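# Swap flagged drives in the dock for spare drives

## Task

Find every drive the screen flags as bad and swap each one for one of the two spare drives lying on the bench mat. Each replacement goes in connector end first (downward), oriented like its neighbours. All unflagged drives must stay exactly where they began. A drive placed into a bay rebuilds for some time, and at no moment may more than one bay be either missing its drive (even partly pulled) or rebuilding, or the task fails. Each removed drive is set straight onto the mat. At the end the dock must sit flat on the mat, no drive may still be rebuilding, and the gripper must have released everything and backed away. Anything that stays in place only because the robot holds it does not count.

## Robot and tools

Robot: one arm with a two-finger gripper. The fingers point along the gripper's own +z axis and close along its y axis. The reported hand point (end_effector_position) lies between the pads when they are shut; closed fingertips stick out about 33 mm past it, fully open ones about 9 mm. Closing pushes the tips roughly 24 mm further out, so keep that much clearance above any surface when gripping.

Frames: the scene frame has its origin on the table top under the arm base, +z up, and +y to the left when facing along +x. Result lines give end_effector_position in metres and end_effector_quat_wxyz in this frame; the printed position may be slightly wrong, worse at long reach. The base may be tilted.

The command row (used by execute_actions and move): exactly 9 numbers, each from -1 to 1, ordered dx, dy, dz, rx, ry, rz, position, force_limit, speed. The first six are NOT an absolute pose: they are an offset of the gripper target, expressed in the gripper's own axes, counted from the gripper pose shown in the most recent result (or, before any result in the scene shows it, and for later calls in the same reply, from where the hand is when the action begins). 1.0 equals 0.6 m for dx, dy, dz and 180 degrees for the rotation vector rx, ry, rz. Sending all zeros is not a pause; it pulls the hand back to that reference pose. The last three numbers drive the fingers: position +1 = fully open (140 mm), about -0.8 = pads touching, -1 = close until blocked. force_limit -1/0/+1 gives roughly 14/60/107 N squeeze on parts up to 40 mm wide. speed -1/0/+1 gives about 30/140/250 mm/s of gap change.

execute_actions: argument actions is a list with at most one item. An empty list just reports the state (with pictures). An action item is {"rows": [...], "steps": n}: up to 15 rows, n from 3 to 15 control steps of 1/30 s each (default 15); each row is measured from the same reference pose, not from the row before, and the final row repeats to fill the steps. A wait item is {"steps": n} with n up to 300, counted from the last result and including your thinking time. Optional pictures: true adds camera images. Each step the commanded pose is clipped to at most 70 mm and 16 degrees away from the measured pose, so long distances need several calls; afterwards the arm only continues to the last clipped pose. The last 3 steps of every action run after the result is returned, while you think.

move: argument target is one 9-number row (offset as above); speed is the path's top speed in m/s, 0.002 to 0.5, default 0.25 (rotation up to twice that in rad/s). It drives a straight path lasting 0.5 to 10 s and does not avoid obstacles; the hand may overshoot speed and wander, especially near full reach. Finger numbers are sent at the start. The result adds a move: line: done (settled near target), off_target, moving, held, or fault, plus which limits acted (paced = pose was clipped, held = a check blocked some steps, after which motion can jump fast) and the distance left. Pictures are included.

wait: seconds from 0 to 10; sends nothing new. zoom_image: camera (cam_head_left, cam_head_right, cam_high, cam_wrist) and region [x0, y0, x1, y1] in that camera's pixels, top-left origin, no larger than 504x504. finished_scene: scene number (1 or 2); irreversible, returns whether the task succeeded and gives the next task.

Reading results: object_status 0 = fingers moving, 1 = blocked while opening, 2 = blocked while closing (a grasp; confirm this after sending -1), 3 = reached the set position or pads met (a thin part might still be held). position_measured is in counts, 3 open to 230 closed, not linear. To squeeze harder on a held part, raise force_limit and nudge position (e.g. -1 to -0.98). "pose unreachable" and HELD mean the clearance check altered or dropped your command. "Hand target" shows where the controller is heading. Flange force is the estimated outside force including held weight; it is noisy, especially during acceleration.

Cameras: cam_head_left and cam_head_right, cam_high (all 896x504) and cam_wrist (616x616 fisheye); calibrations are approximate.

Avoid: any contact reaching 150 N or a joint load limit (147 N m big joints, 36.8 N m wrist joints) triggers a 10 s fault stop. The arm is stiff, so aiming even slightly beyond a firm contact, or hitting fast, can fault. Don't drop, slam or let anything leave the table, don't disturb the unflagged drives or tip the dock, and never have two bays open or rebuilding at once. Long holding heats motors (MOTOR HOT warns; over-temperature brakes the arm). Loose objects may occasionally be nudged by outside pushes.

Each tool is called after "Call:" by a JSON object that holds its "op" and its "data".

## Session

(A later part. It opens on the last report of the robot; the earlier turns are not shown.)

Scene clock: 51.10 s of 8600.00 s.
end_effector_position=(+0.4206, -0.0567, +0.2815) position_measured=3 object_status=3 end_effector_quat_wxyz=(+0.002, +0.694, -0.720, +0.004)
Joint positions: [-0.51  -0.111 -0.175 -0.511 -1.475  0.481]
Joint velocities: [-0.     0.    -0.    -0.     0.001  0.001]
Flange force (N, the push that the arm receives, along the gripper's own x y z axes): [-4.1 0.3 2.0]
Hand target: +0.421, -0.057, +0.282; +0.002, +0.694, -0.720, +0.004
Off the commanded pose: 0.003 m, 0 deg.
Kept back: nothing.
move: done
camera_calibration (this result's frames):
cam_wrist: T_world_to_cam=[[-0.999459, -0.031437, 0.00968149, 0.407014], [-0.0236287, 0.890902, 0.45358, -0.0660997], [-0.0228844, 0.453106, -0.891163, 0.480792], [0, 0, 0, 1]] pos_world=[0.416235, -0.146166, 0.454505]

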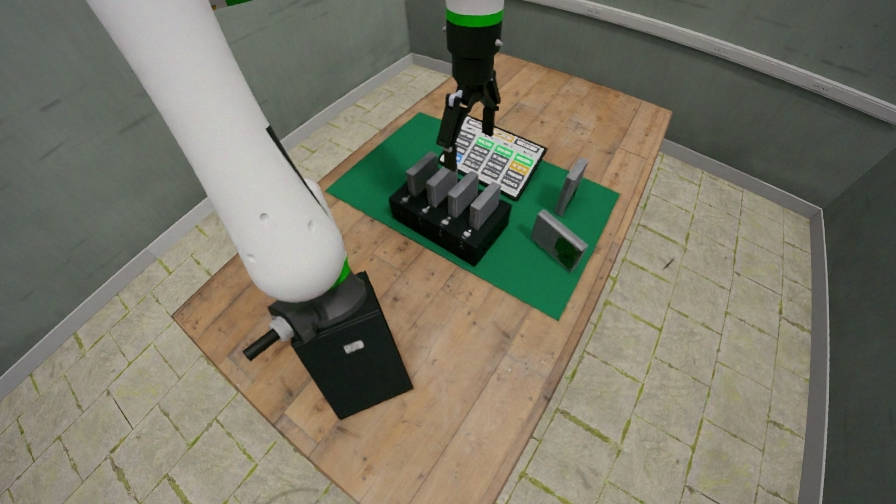

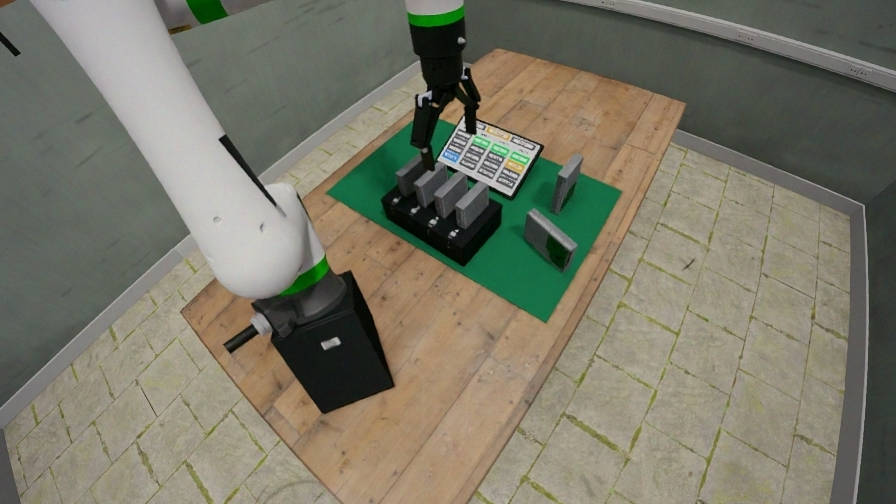

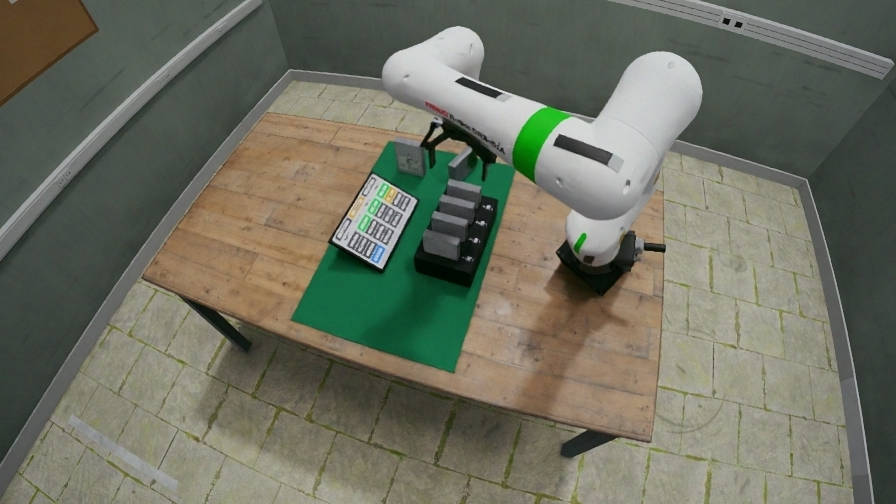

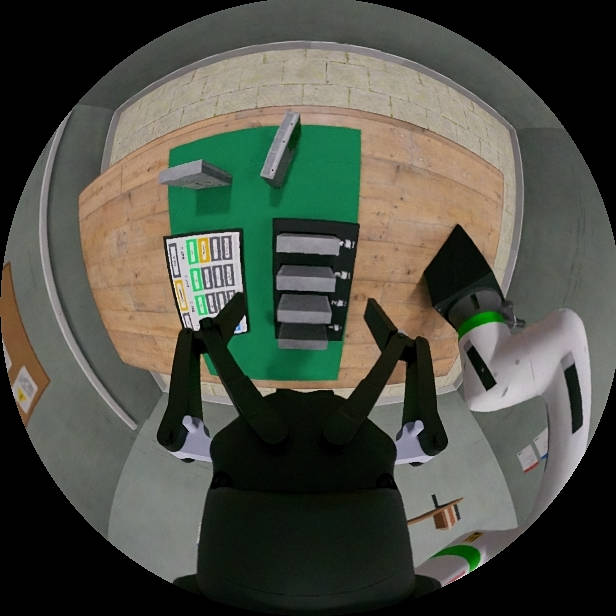

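Call:
{"op": "move", "data": {"target": [0.29,-0.12,0.12,0,0,0.1,0.2,0,0.5]}}

Scene clock: 52.57 s of 8600.00 s.
end_effector_position=(+0.4865, -0.2339, +0.2108) position_measured=104 object_status=3 end_effector_quat_wxyz=(-0.001, -0.573, +0.819, -0.004)
Joint positions: [-0.655  0.376  0.09  -0.522 -1.351  0.404]
Joint velocities: [-0.     0.001  0.     0.    -0.002 -0.   ]
Flange force (N, the push that the arm receives, along the gripper's own x y z axes): [-3.8 2.9 0.3]
Hand target: +0.486, -0.234, +0.211; -0.001, -0.573, +0.819, -0.004
Off the commanded pose: 0.000 m, 0 deg.
Kept back: nothing.
move: done
camera_calibration (this result's frames):
cam_wrist: T_world_to_cam=[[-0.960232, 0.279102, 0.00748308, 0.522005], [0.252017, 0.854891, 0.453485, -0.0171236], [0.120171, 0.437336, -0.891233, 0.426234], [0, 0, 0, 1]] pos_world=[0.45434, -0.317461, 0.383733]

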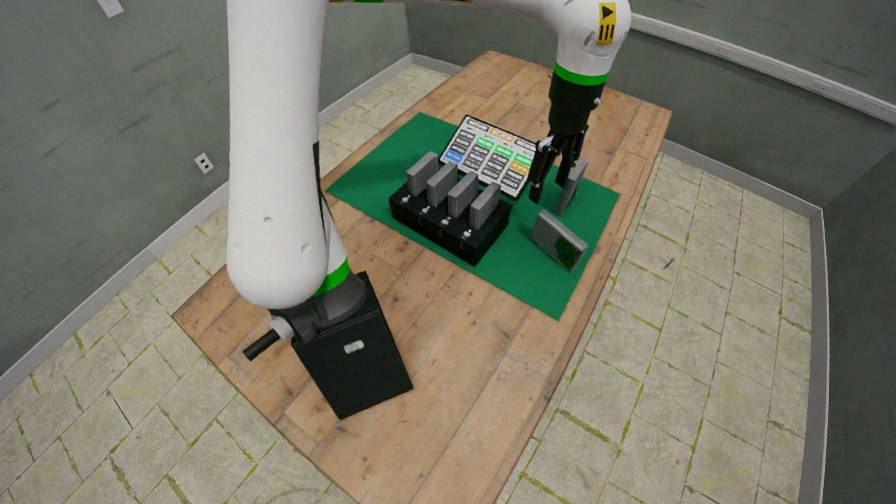

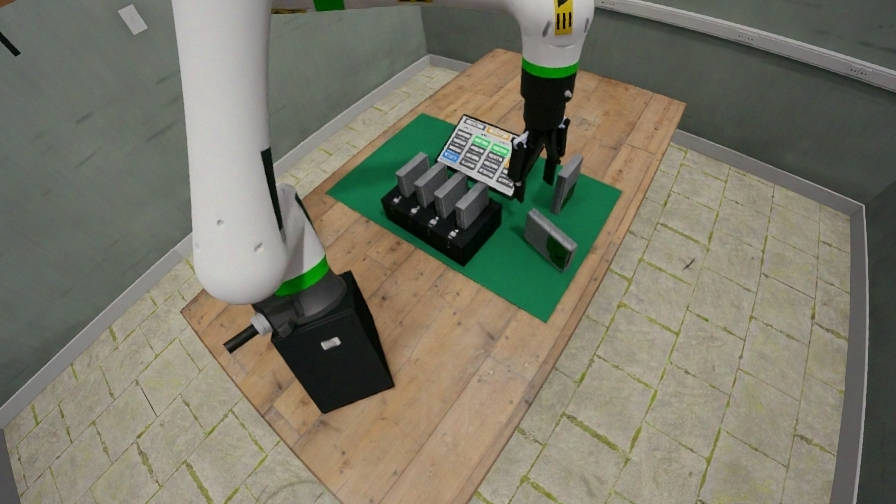

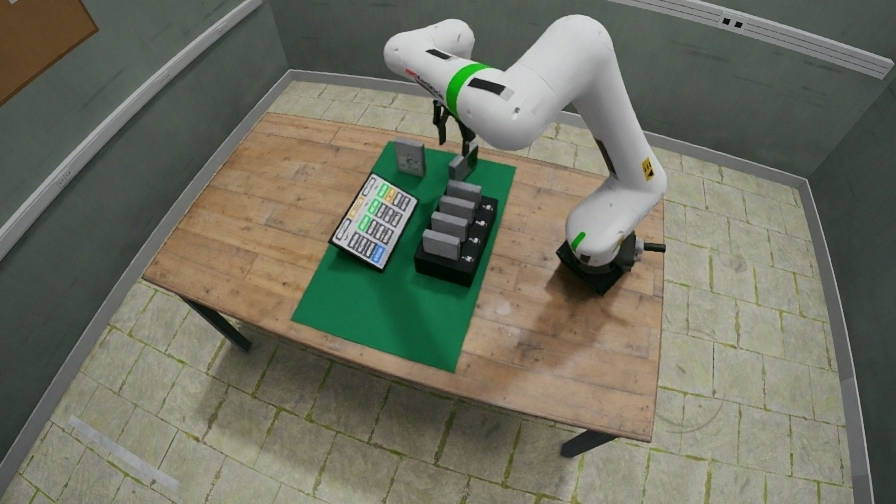

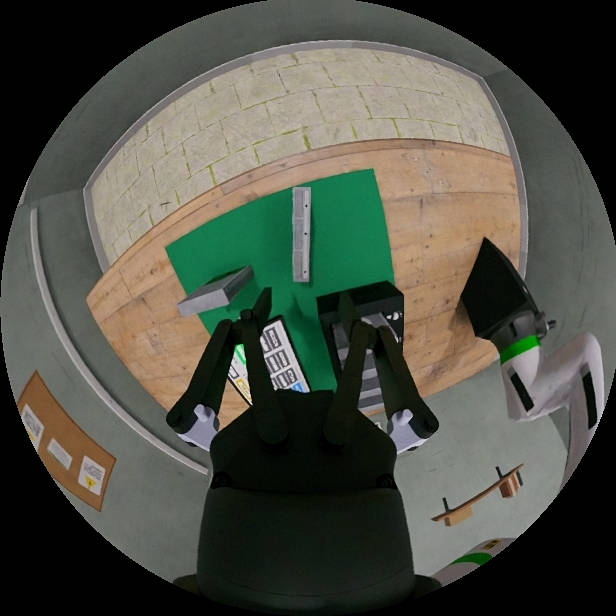

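Call:
{"op": "move", "data": {"target": [0.035,-0.012,0.1,0,0.1667,0,-0.1,0.7,0.5]}}

Call:
{"op": "move", "data": {"target": [-0.054,0,0.0935,0,0,0,-0.1,0.7,0.5], "speed": 0.1}}

Call:
{"op": "move", "data": {"target": [0,0,0,0,0,0,-1,0.7,0]}}

Scene clock: 54.23 s of 8600.00 s.
end_effector_position=(+0.4859, -0.2559, +0.1505) position_measured=141 object_status=3 end_effector_quat_wxyz=(-0.212, -0.553, +0.791, -0.152)
Joint positions: [-0.256  0.302 -0.229  0.045 -0.943 -0.18 ]
Joint velocities: [ 0.001 -0.001 -0.001  0.     0.001 -0.002]
Flange force (N, the push that the arm receives, along the gripper's own x y z axes): [-0.2 2.9 -2.4]
Hand target: +0.486, -0.256, +0.151; -0.212, -0.553, +0.791, -0.152
Off the commanded pose: 0.001 m, 0 deg.
Kept back: nothing.
move: done
camera_calibration (this result's frames):
cam_wrist: T_world_to_cam=[[-0.955508, 0.292388, 0.0389142, 0.524429], [0.290408, 0.955623, -0.0494702, 0.112043], [-0.0516518, -0.0359682, -0.998017, 0.360691], [0, 0, 0, 1]] pos_world=[0.487188, -0.247434, 0.345111]

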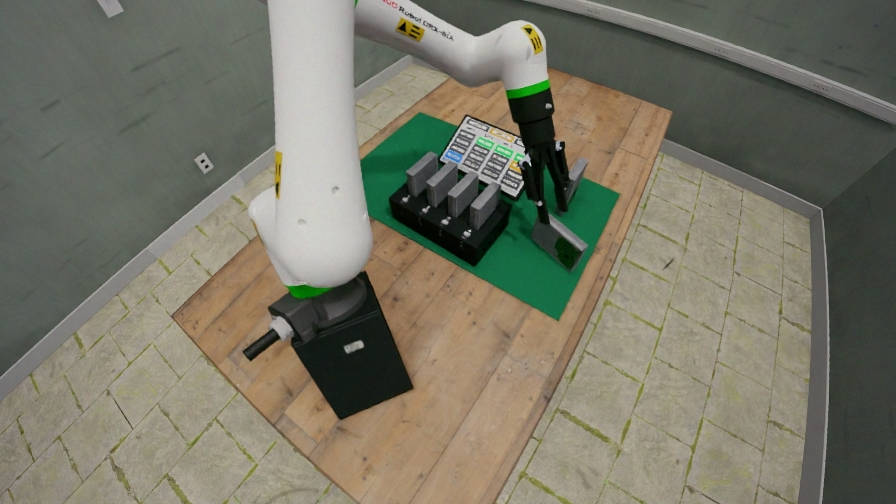

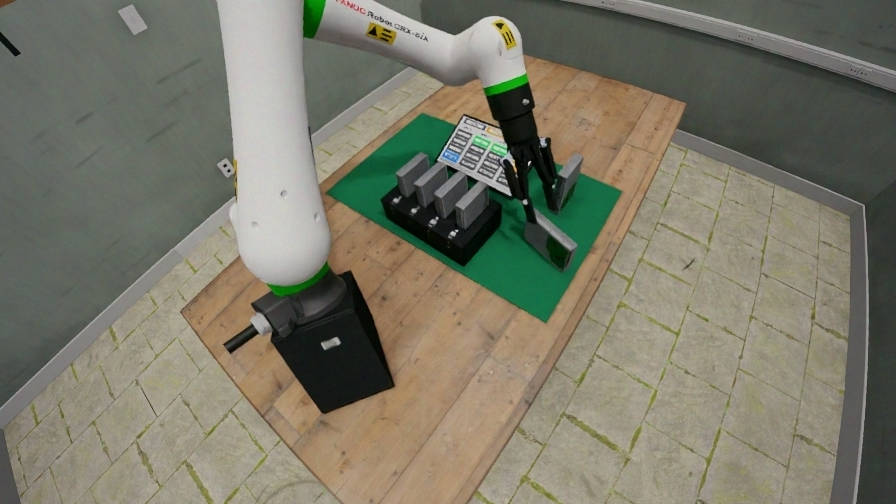

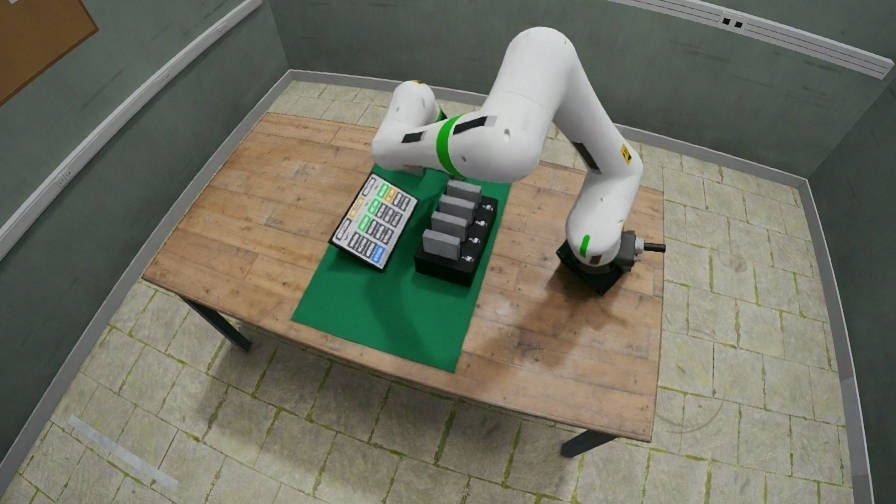

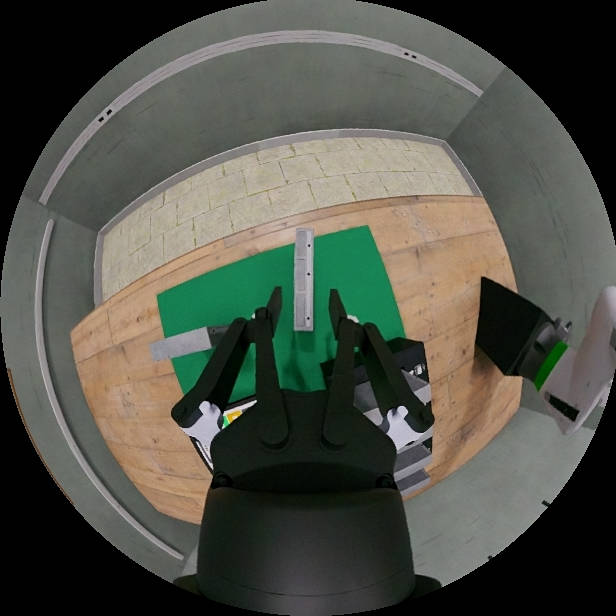

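Scene clock: 55.17 s of 8600.00 s.
end_effector_position=(+0.4858, -0.2563, +0.0857) position_measured=141 object_status=3 end_effector_quat_wxyz=(-0.212, -0.553, +0.791, -0.152)
Joint positions: [-0.196  0.386 -0.272  0.057 -0.818 -0.252]
Joint velocities: [ 0.     0.001  0.    -0.     0.     0.001]
Flange force (N, the push that the arm receives, along the gripper's own x y z axes): [-2.3 2.8 -2.7]
Hand target: +0.486, -0.256, +0.086; -0.212, -0.553, +0.791, -0.152
Off the commanded pose: 0.000 m, 0 deg.
Kept back: nothing.
move: done
camera_calibration (this result's frames):
cam_wrist: T_world_to_cam=[[-0.955456, 0.292564, 0.0388726, 0.527019], [0.290598, 0.955578, -0.0492373, 0.109072], [-0.0515509, -0.0357478, -0.99803, 0.296033], [0, 0, 0, 1]] pos_world=[0.487107, -0.247831, 0.280334]

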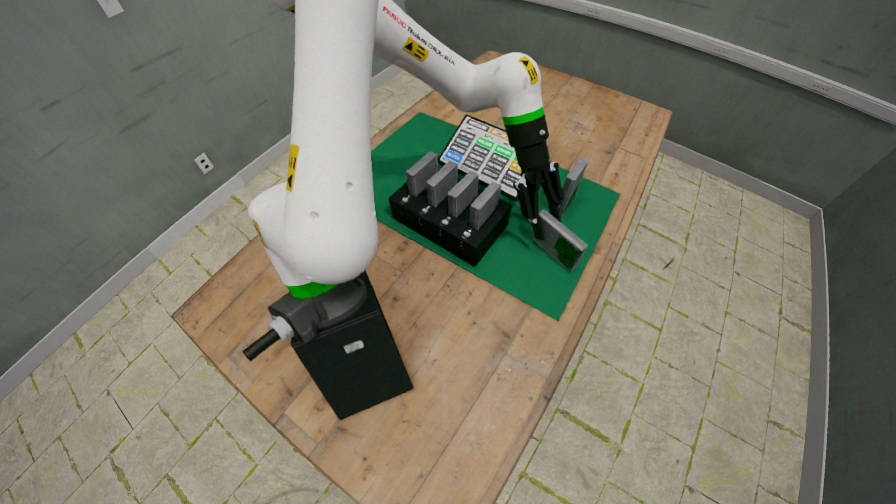

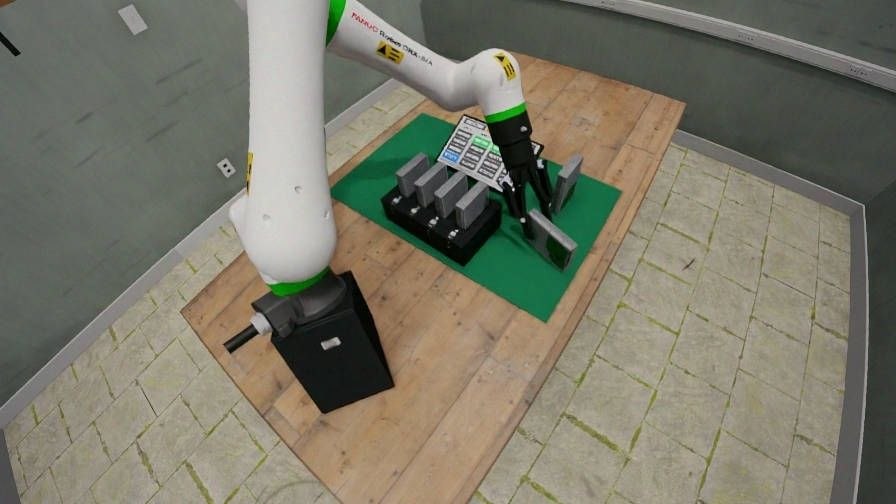

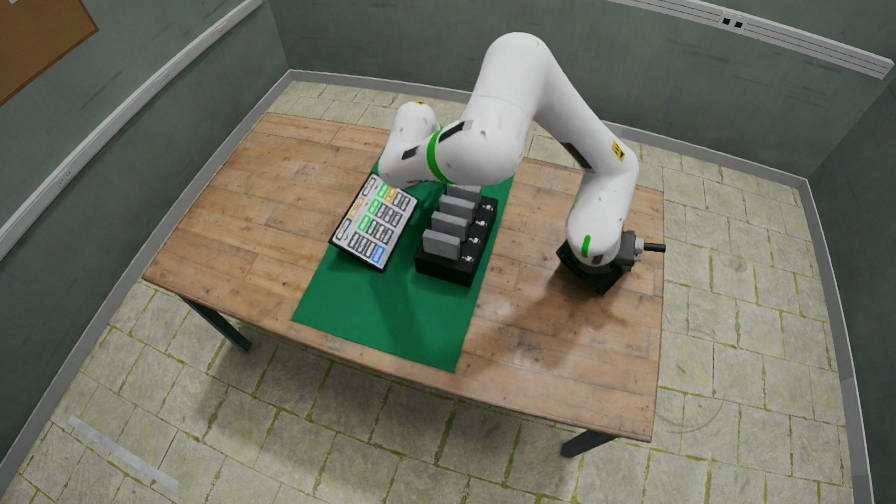

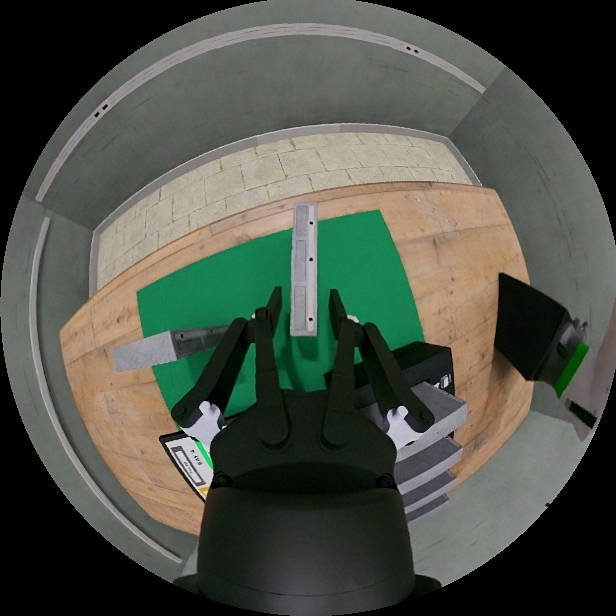

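Scene clock: 55.67 s of 8600.00 s.
end_effector_position=(+0.4858, -0.2563, +0.0857) position_measured=196 object_status=2 end_effector_quat_wxyz=(-0.212, -0.553, +0.791, -0.152)
Joint positions: [-0.196  0.386 -0.273  0.057 -0.818 -0.252]
Joint velocities: [-0.     0.001  0.     0.     0.    -0.001]
Flange force (N, the push that the arm receives, along the gripper's own x y z axes): [-1.2 5.3 -5.9]
Hand target: +0.486, -0.256, +0.086; -0.212, -0.553, +0.791, -0.152
Off the commanded pose: 0.000 m, 0 deg.
Kept back: nothing.
move: done
camera_calibration (this result's frames):
cam_wrist: T_world_to_cam=[[-0.955458, 0.292546, 0.0389507, 0.526979], [0.290573, 0.955581, -0.0493151, 0.109116], [-0.0516475, -0.0358005, -0.998023, 0.296048], [0, 0, 0, 1]] pos_world=[0.48709, -0.247836, 0.280318]

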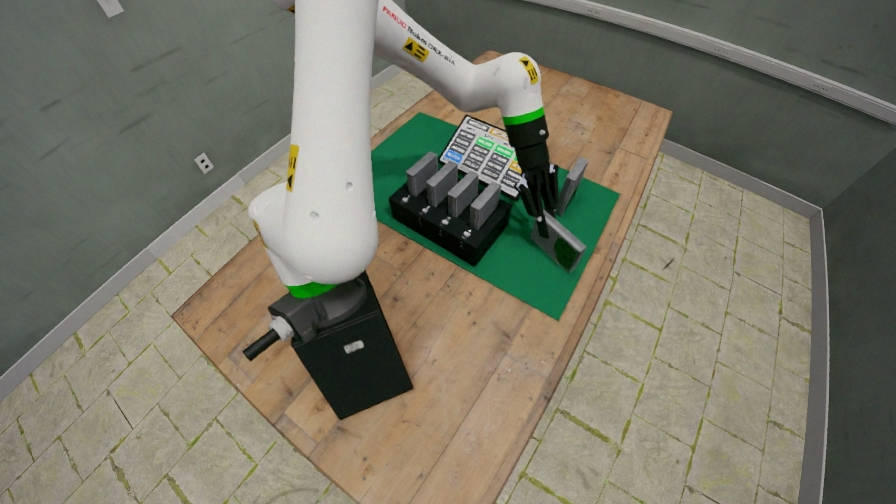

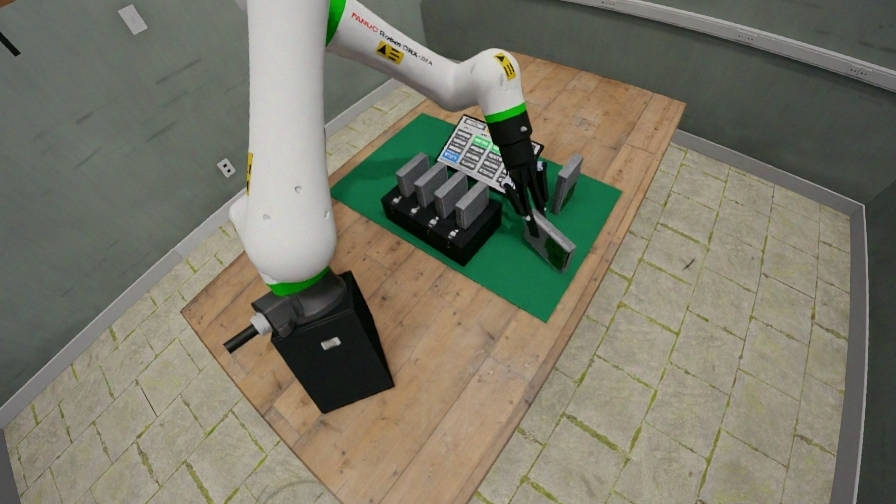

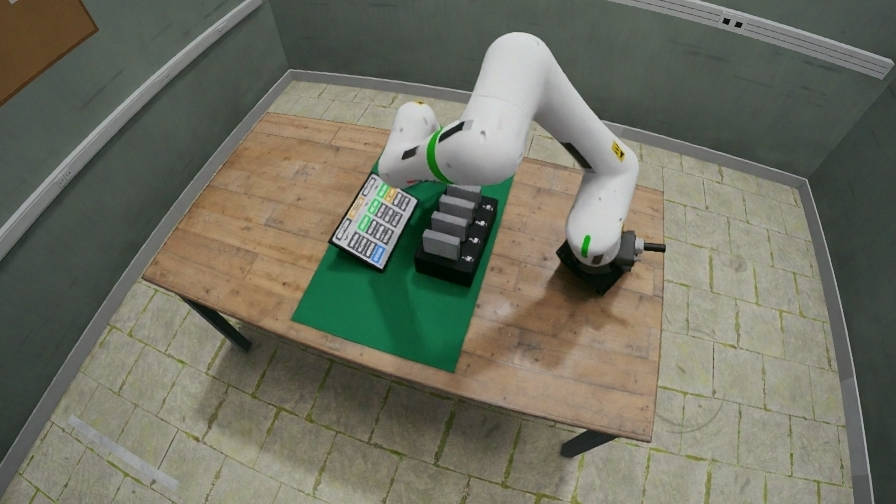

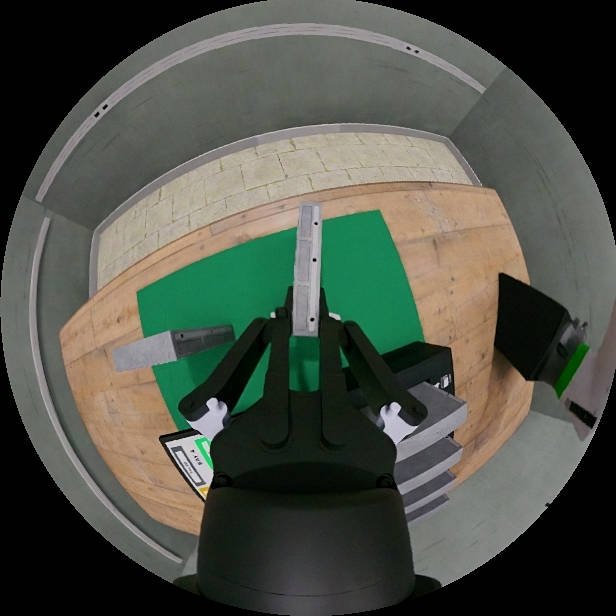

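Call:
{"op": "move", "data": {"target": [0.092,0,-0.159,0,0,0,-1,0.7,0], "speed": 0.1}}

Call:
{"op": "move", "data": {"target": [0.1,0.1,0.058,0,-0.5,0,-1,0.7,0], "speed": 0.2}}

Scene clock: 57.30 s of 8600.00 s.
end_effector_position=(+0.4859, -0.2557, +0.1960) position_measured=196 object_status=2 end_effector_quat_wxyz=(-0.212, -0.553, +0.791, -0.152)
Joint positions: [-0.298  0.254 -0.185  0.038 -1.033 -0.13 ]
Joint velocities: [-0.    -0.001 -0.002  0.    -0.001  0.001]
Flange force (N, the push that the arm receives, along the gripper's own x y z axes): [-8.0 4.9 2.0]
Hand target: +0.486, -0.256, +0.196; -0.212, -0.553, +0.791, -0.152
Off the commanded pose: 0.001 m, 0 deg.
Kept back: nothing.
move: done
camera_calibration (this result's frames):
cam_wrist: T_world_to_cam=[[-0.955563, 0.292212, 0.0388847, 0.522626], [0.290224, 0.95567, -0.049645, 0.114228], [-0.0516678, -0.0361536, -0.99801, 0.406028], [0, 0, 0, 1]] pos_world=[0.487229, -0.247203, 0.390569]

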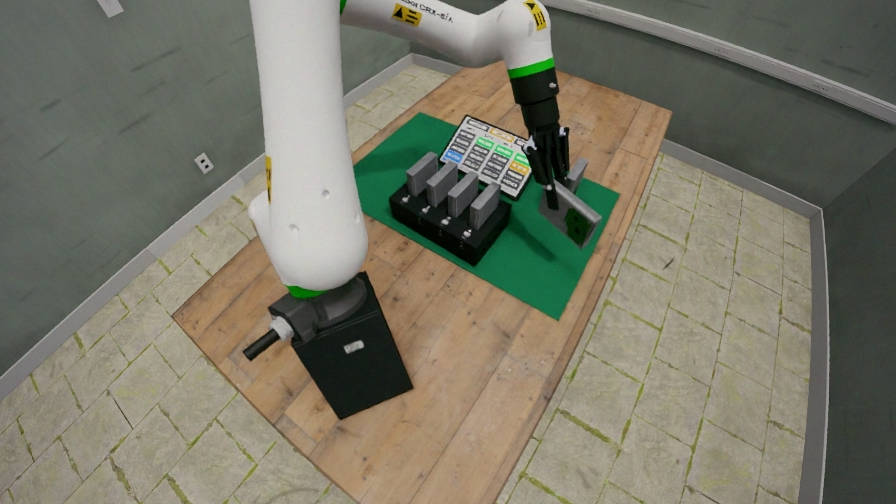

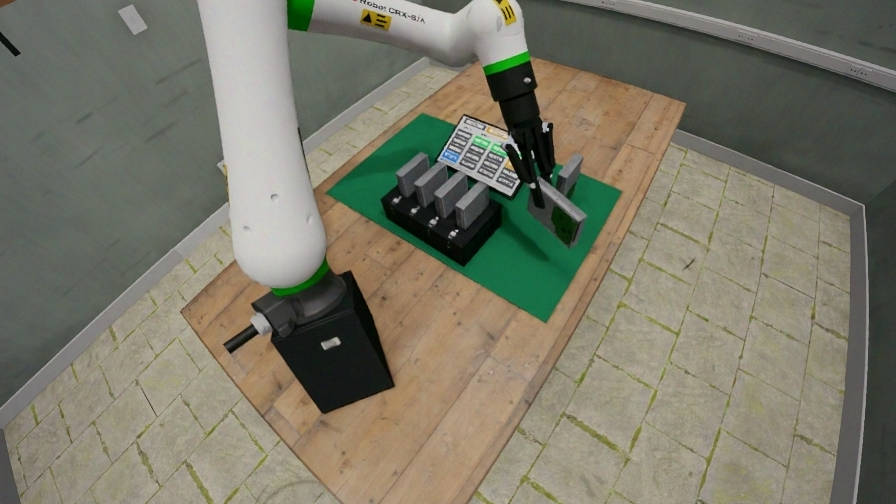

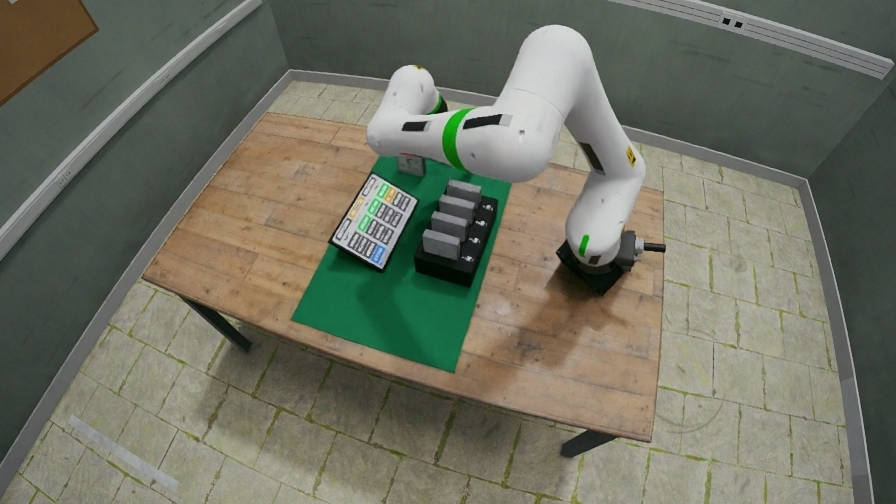

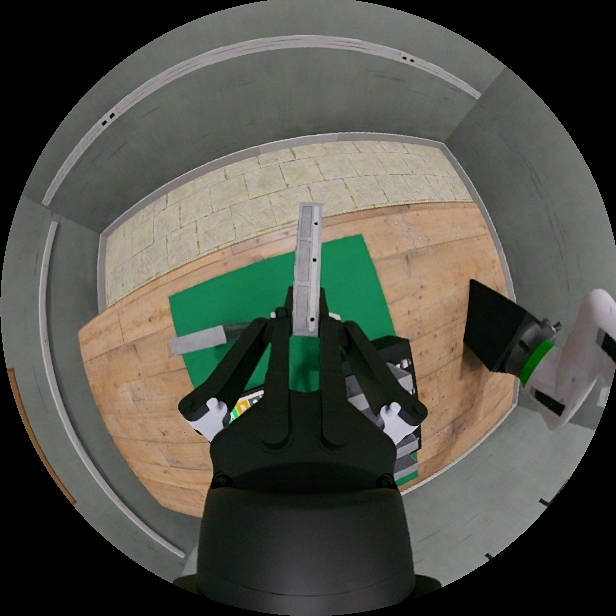

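Scene clock: 61.57 s of 8600.00 s.
end_effector_position=(+0.4057, -0.3014, +0.1963) position_measured=196 object_status=2 end_effector_quat_wxyz=(+0.407, -0.498, +0.712, +0.283)
Joint positions: [-1.131  1.193  0.667 -1.133 -2.16   0.768]
Joint velocities: [ 0.     0.001  0.    -0.001  0.    -0.   ]
Flange force (N, the push that the arm receives, along the gripper's own x y z axes): [-1.1 -0.5 3.8]
Hand target: +0.406, -0.301, +0.196; +0.407, -0.498, +0.712, +0.283
Off the commanded pose: 0.001 m, 0 deg.
Kept back: nothing.
move: done
camera_calibration (this result's frames):
cam_wrist: T_world_to_cam=[[-0.951936, 0.301547, -0.0537304, 0.47881], [-0.0339578, 0.0704374, 0.996938, -0.159587], [0.304409, 0.950846, -0.0568121, 0.368782], [0, 0, 0, 1]] pos_world=[0.338117, -0.483798, 0.205776]

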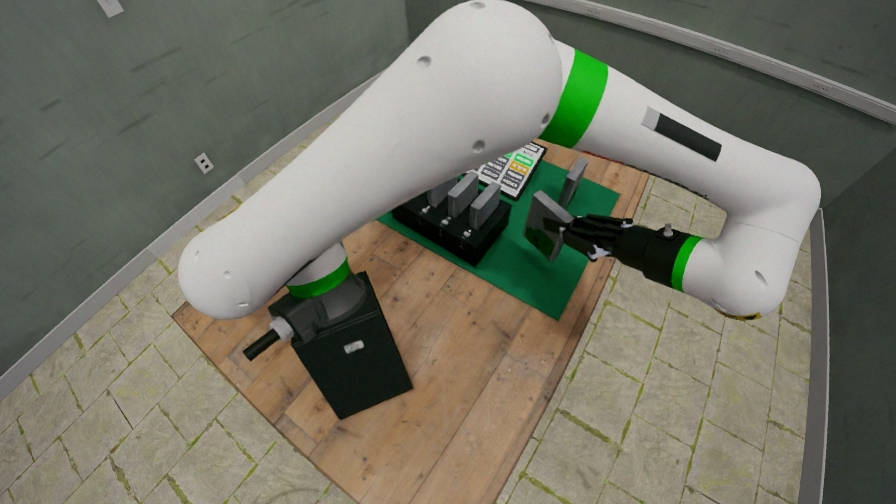

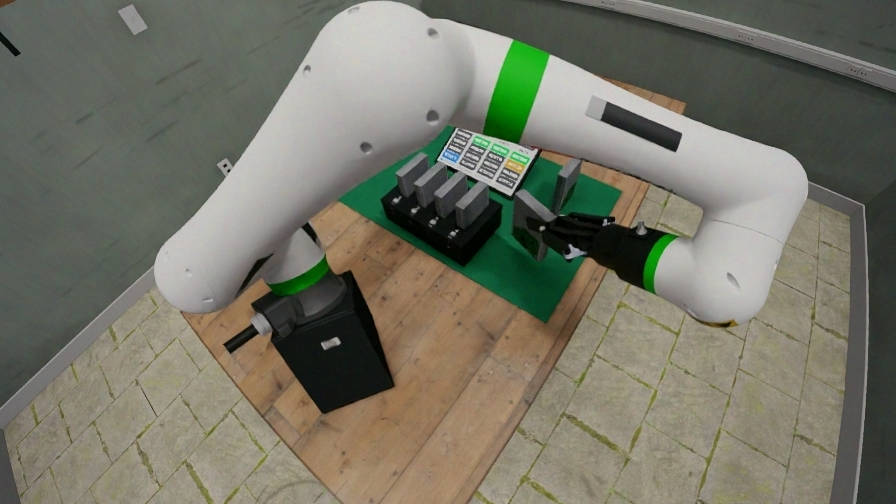

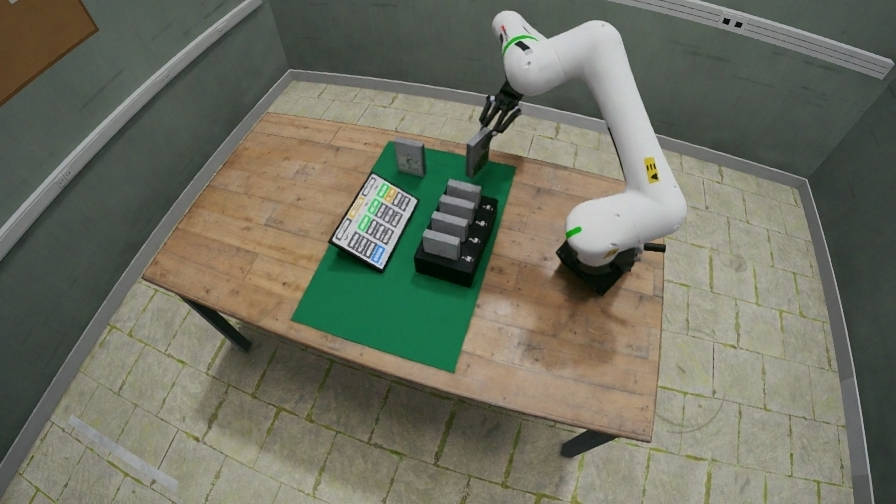

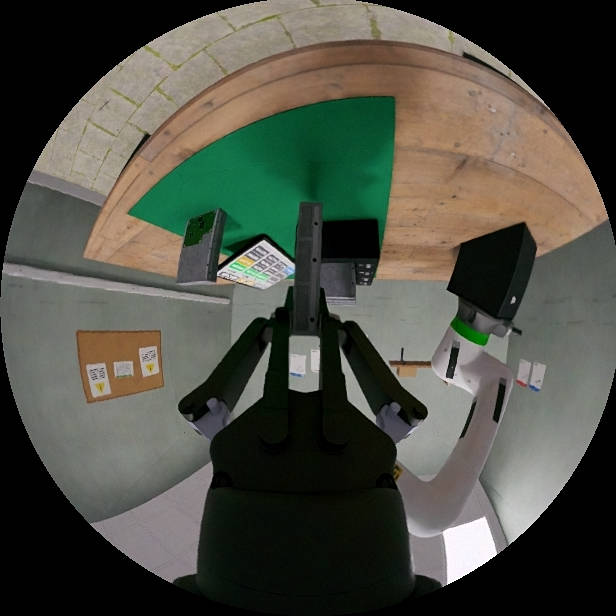

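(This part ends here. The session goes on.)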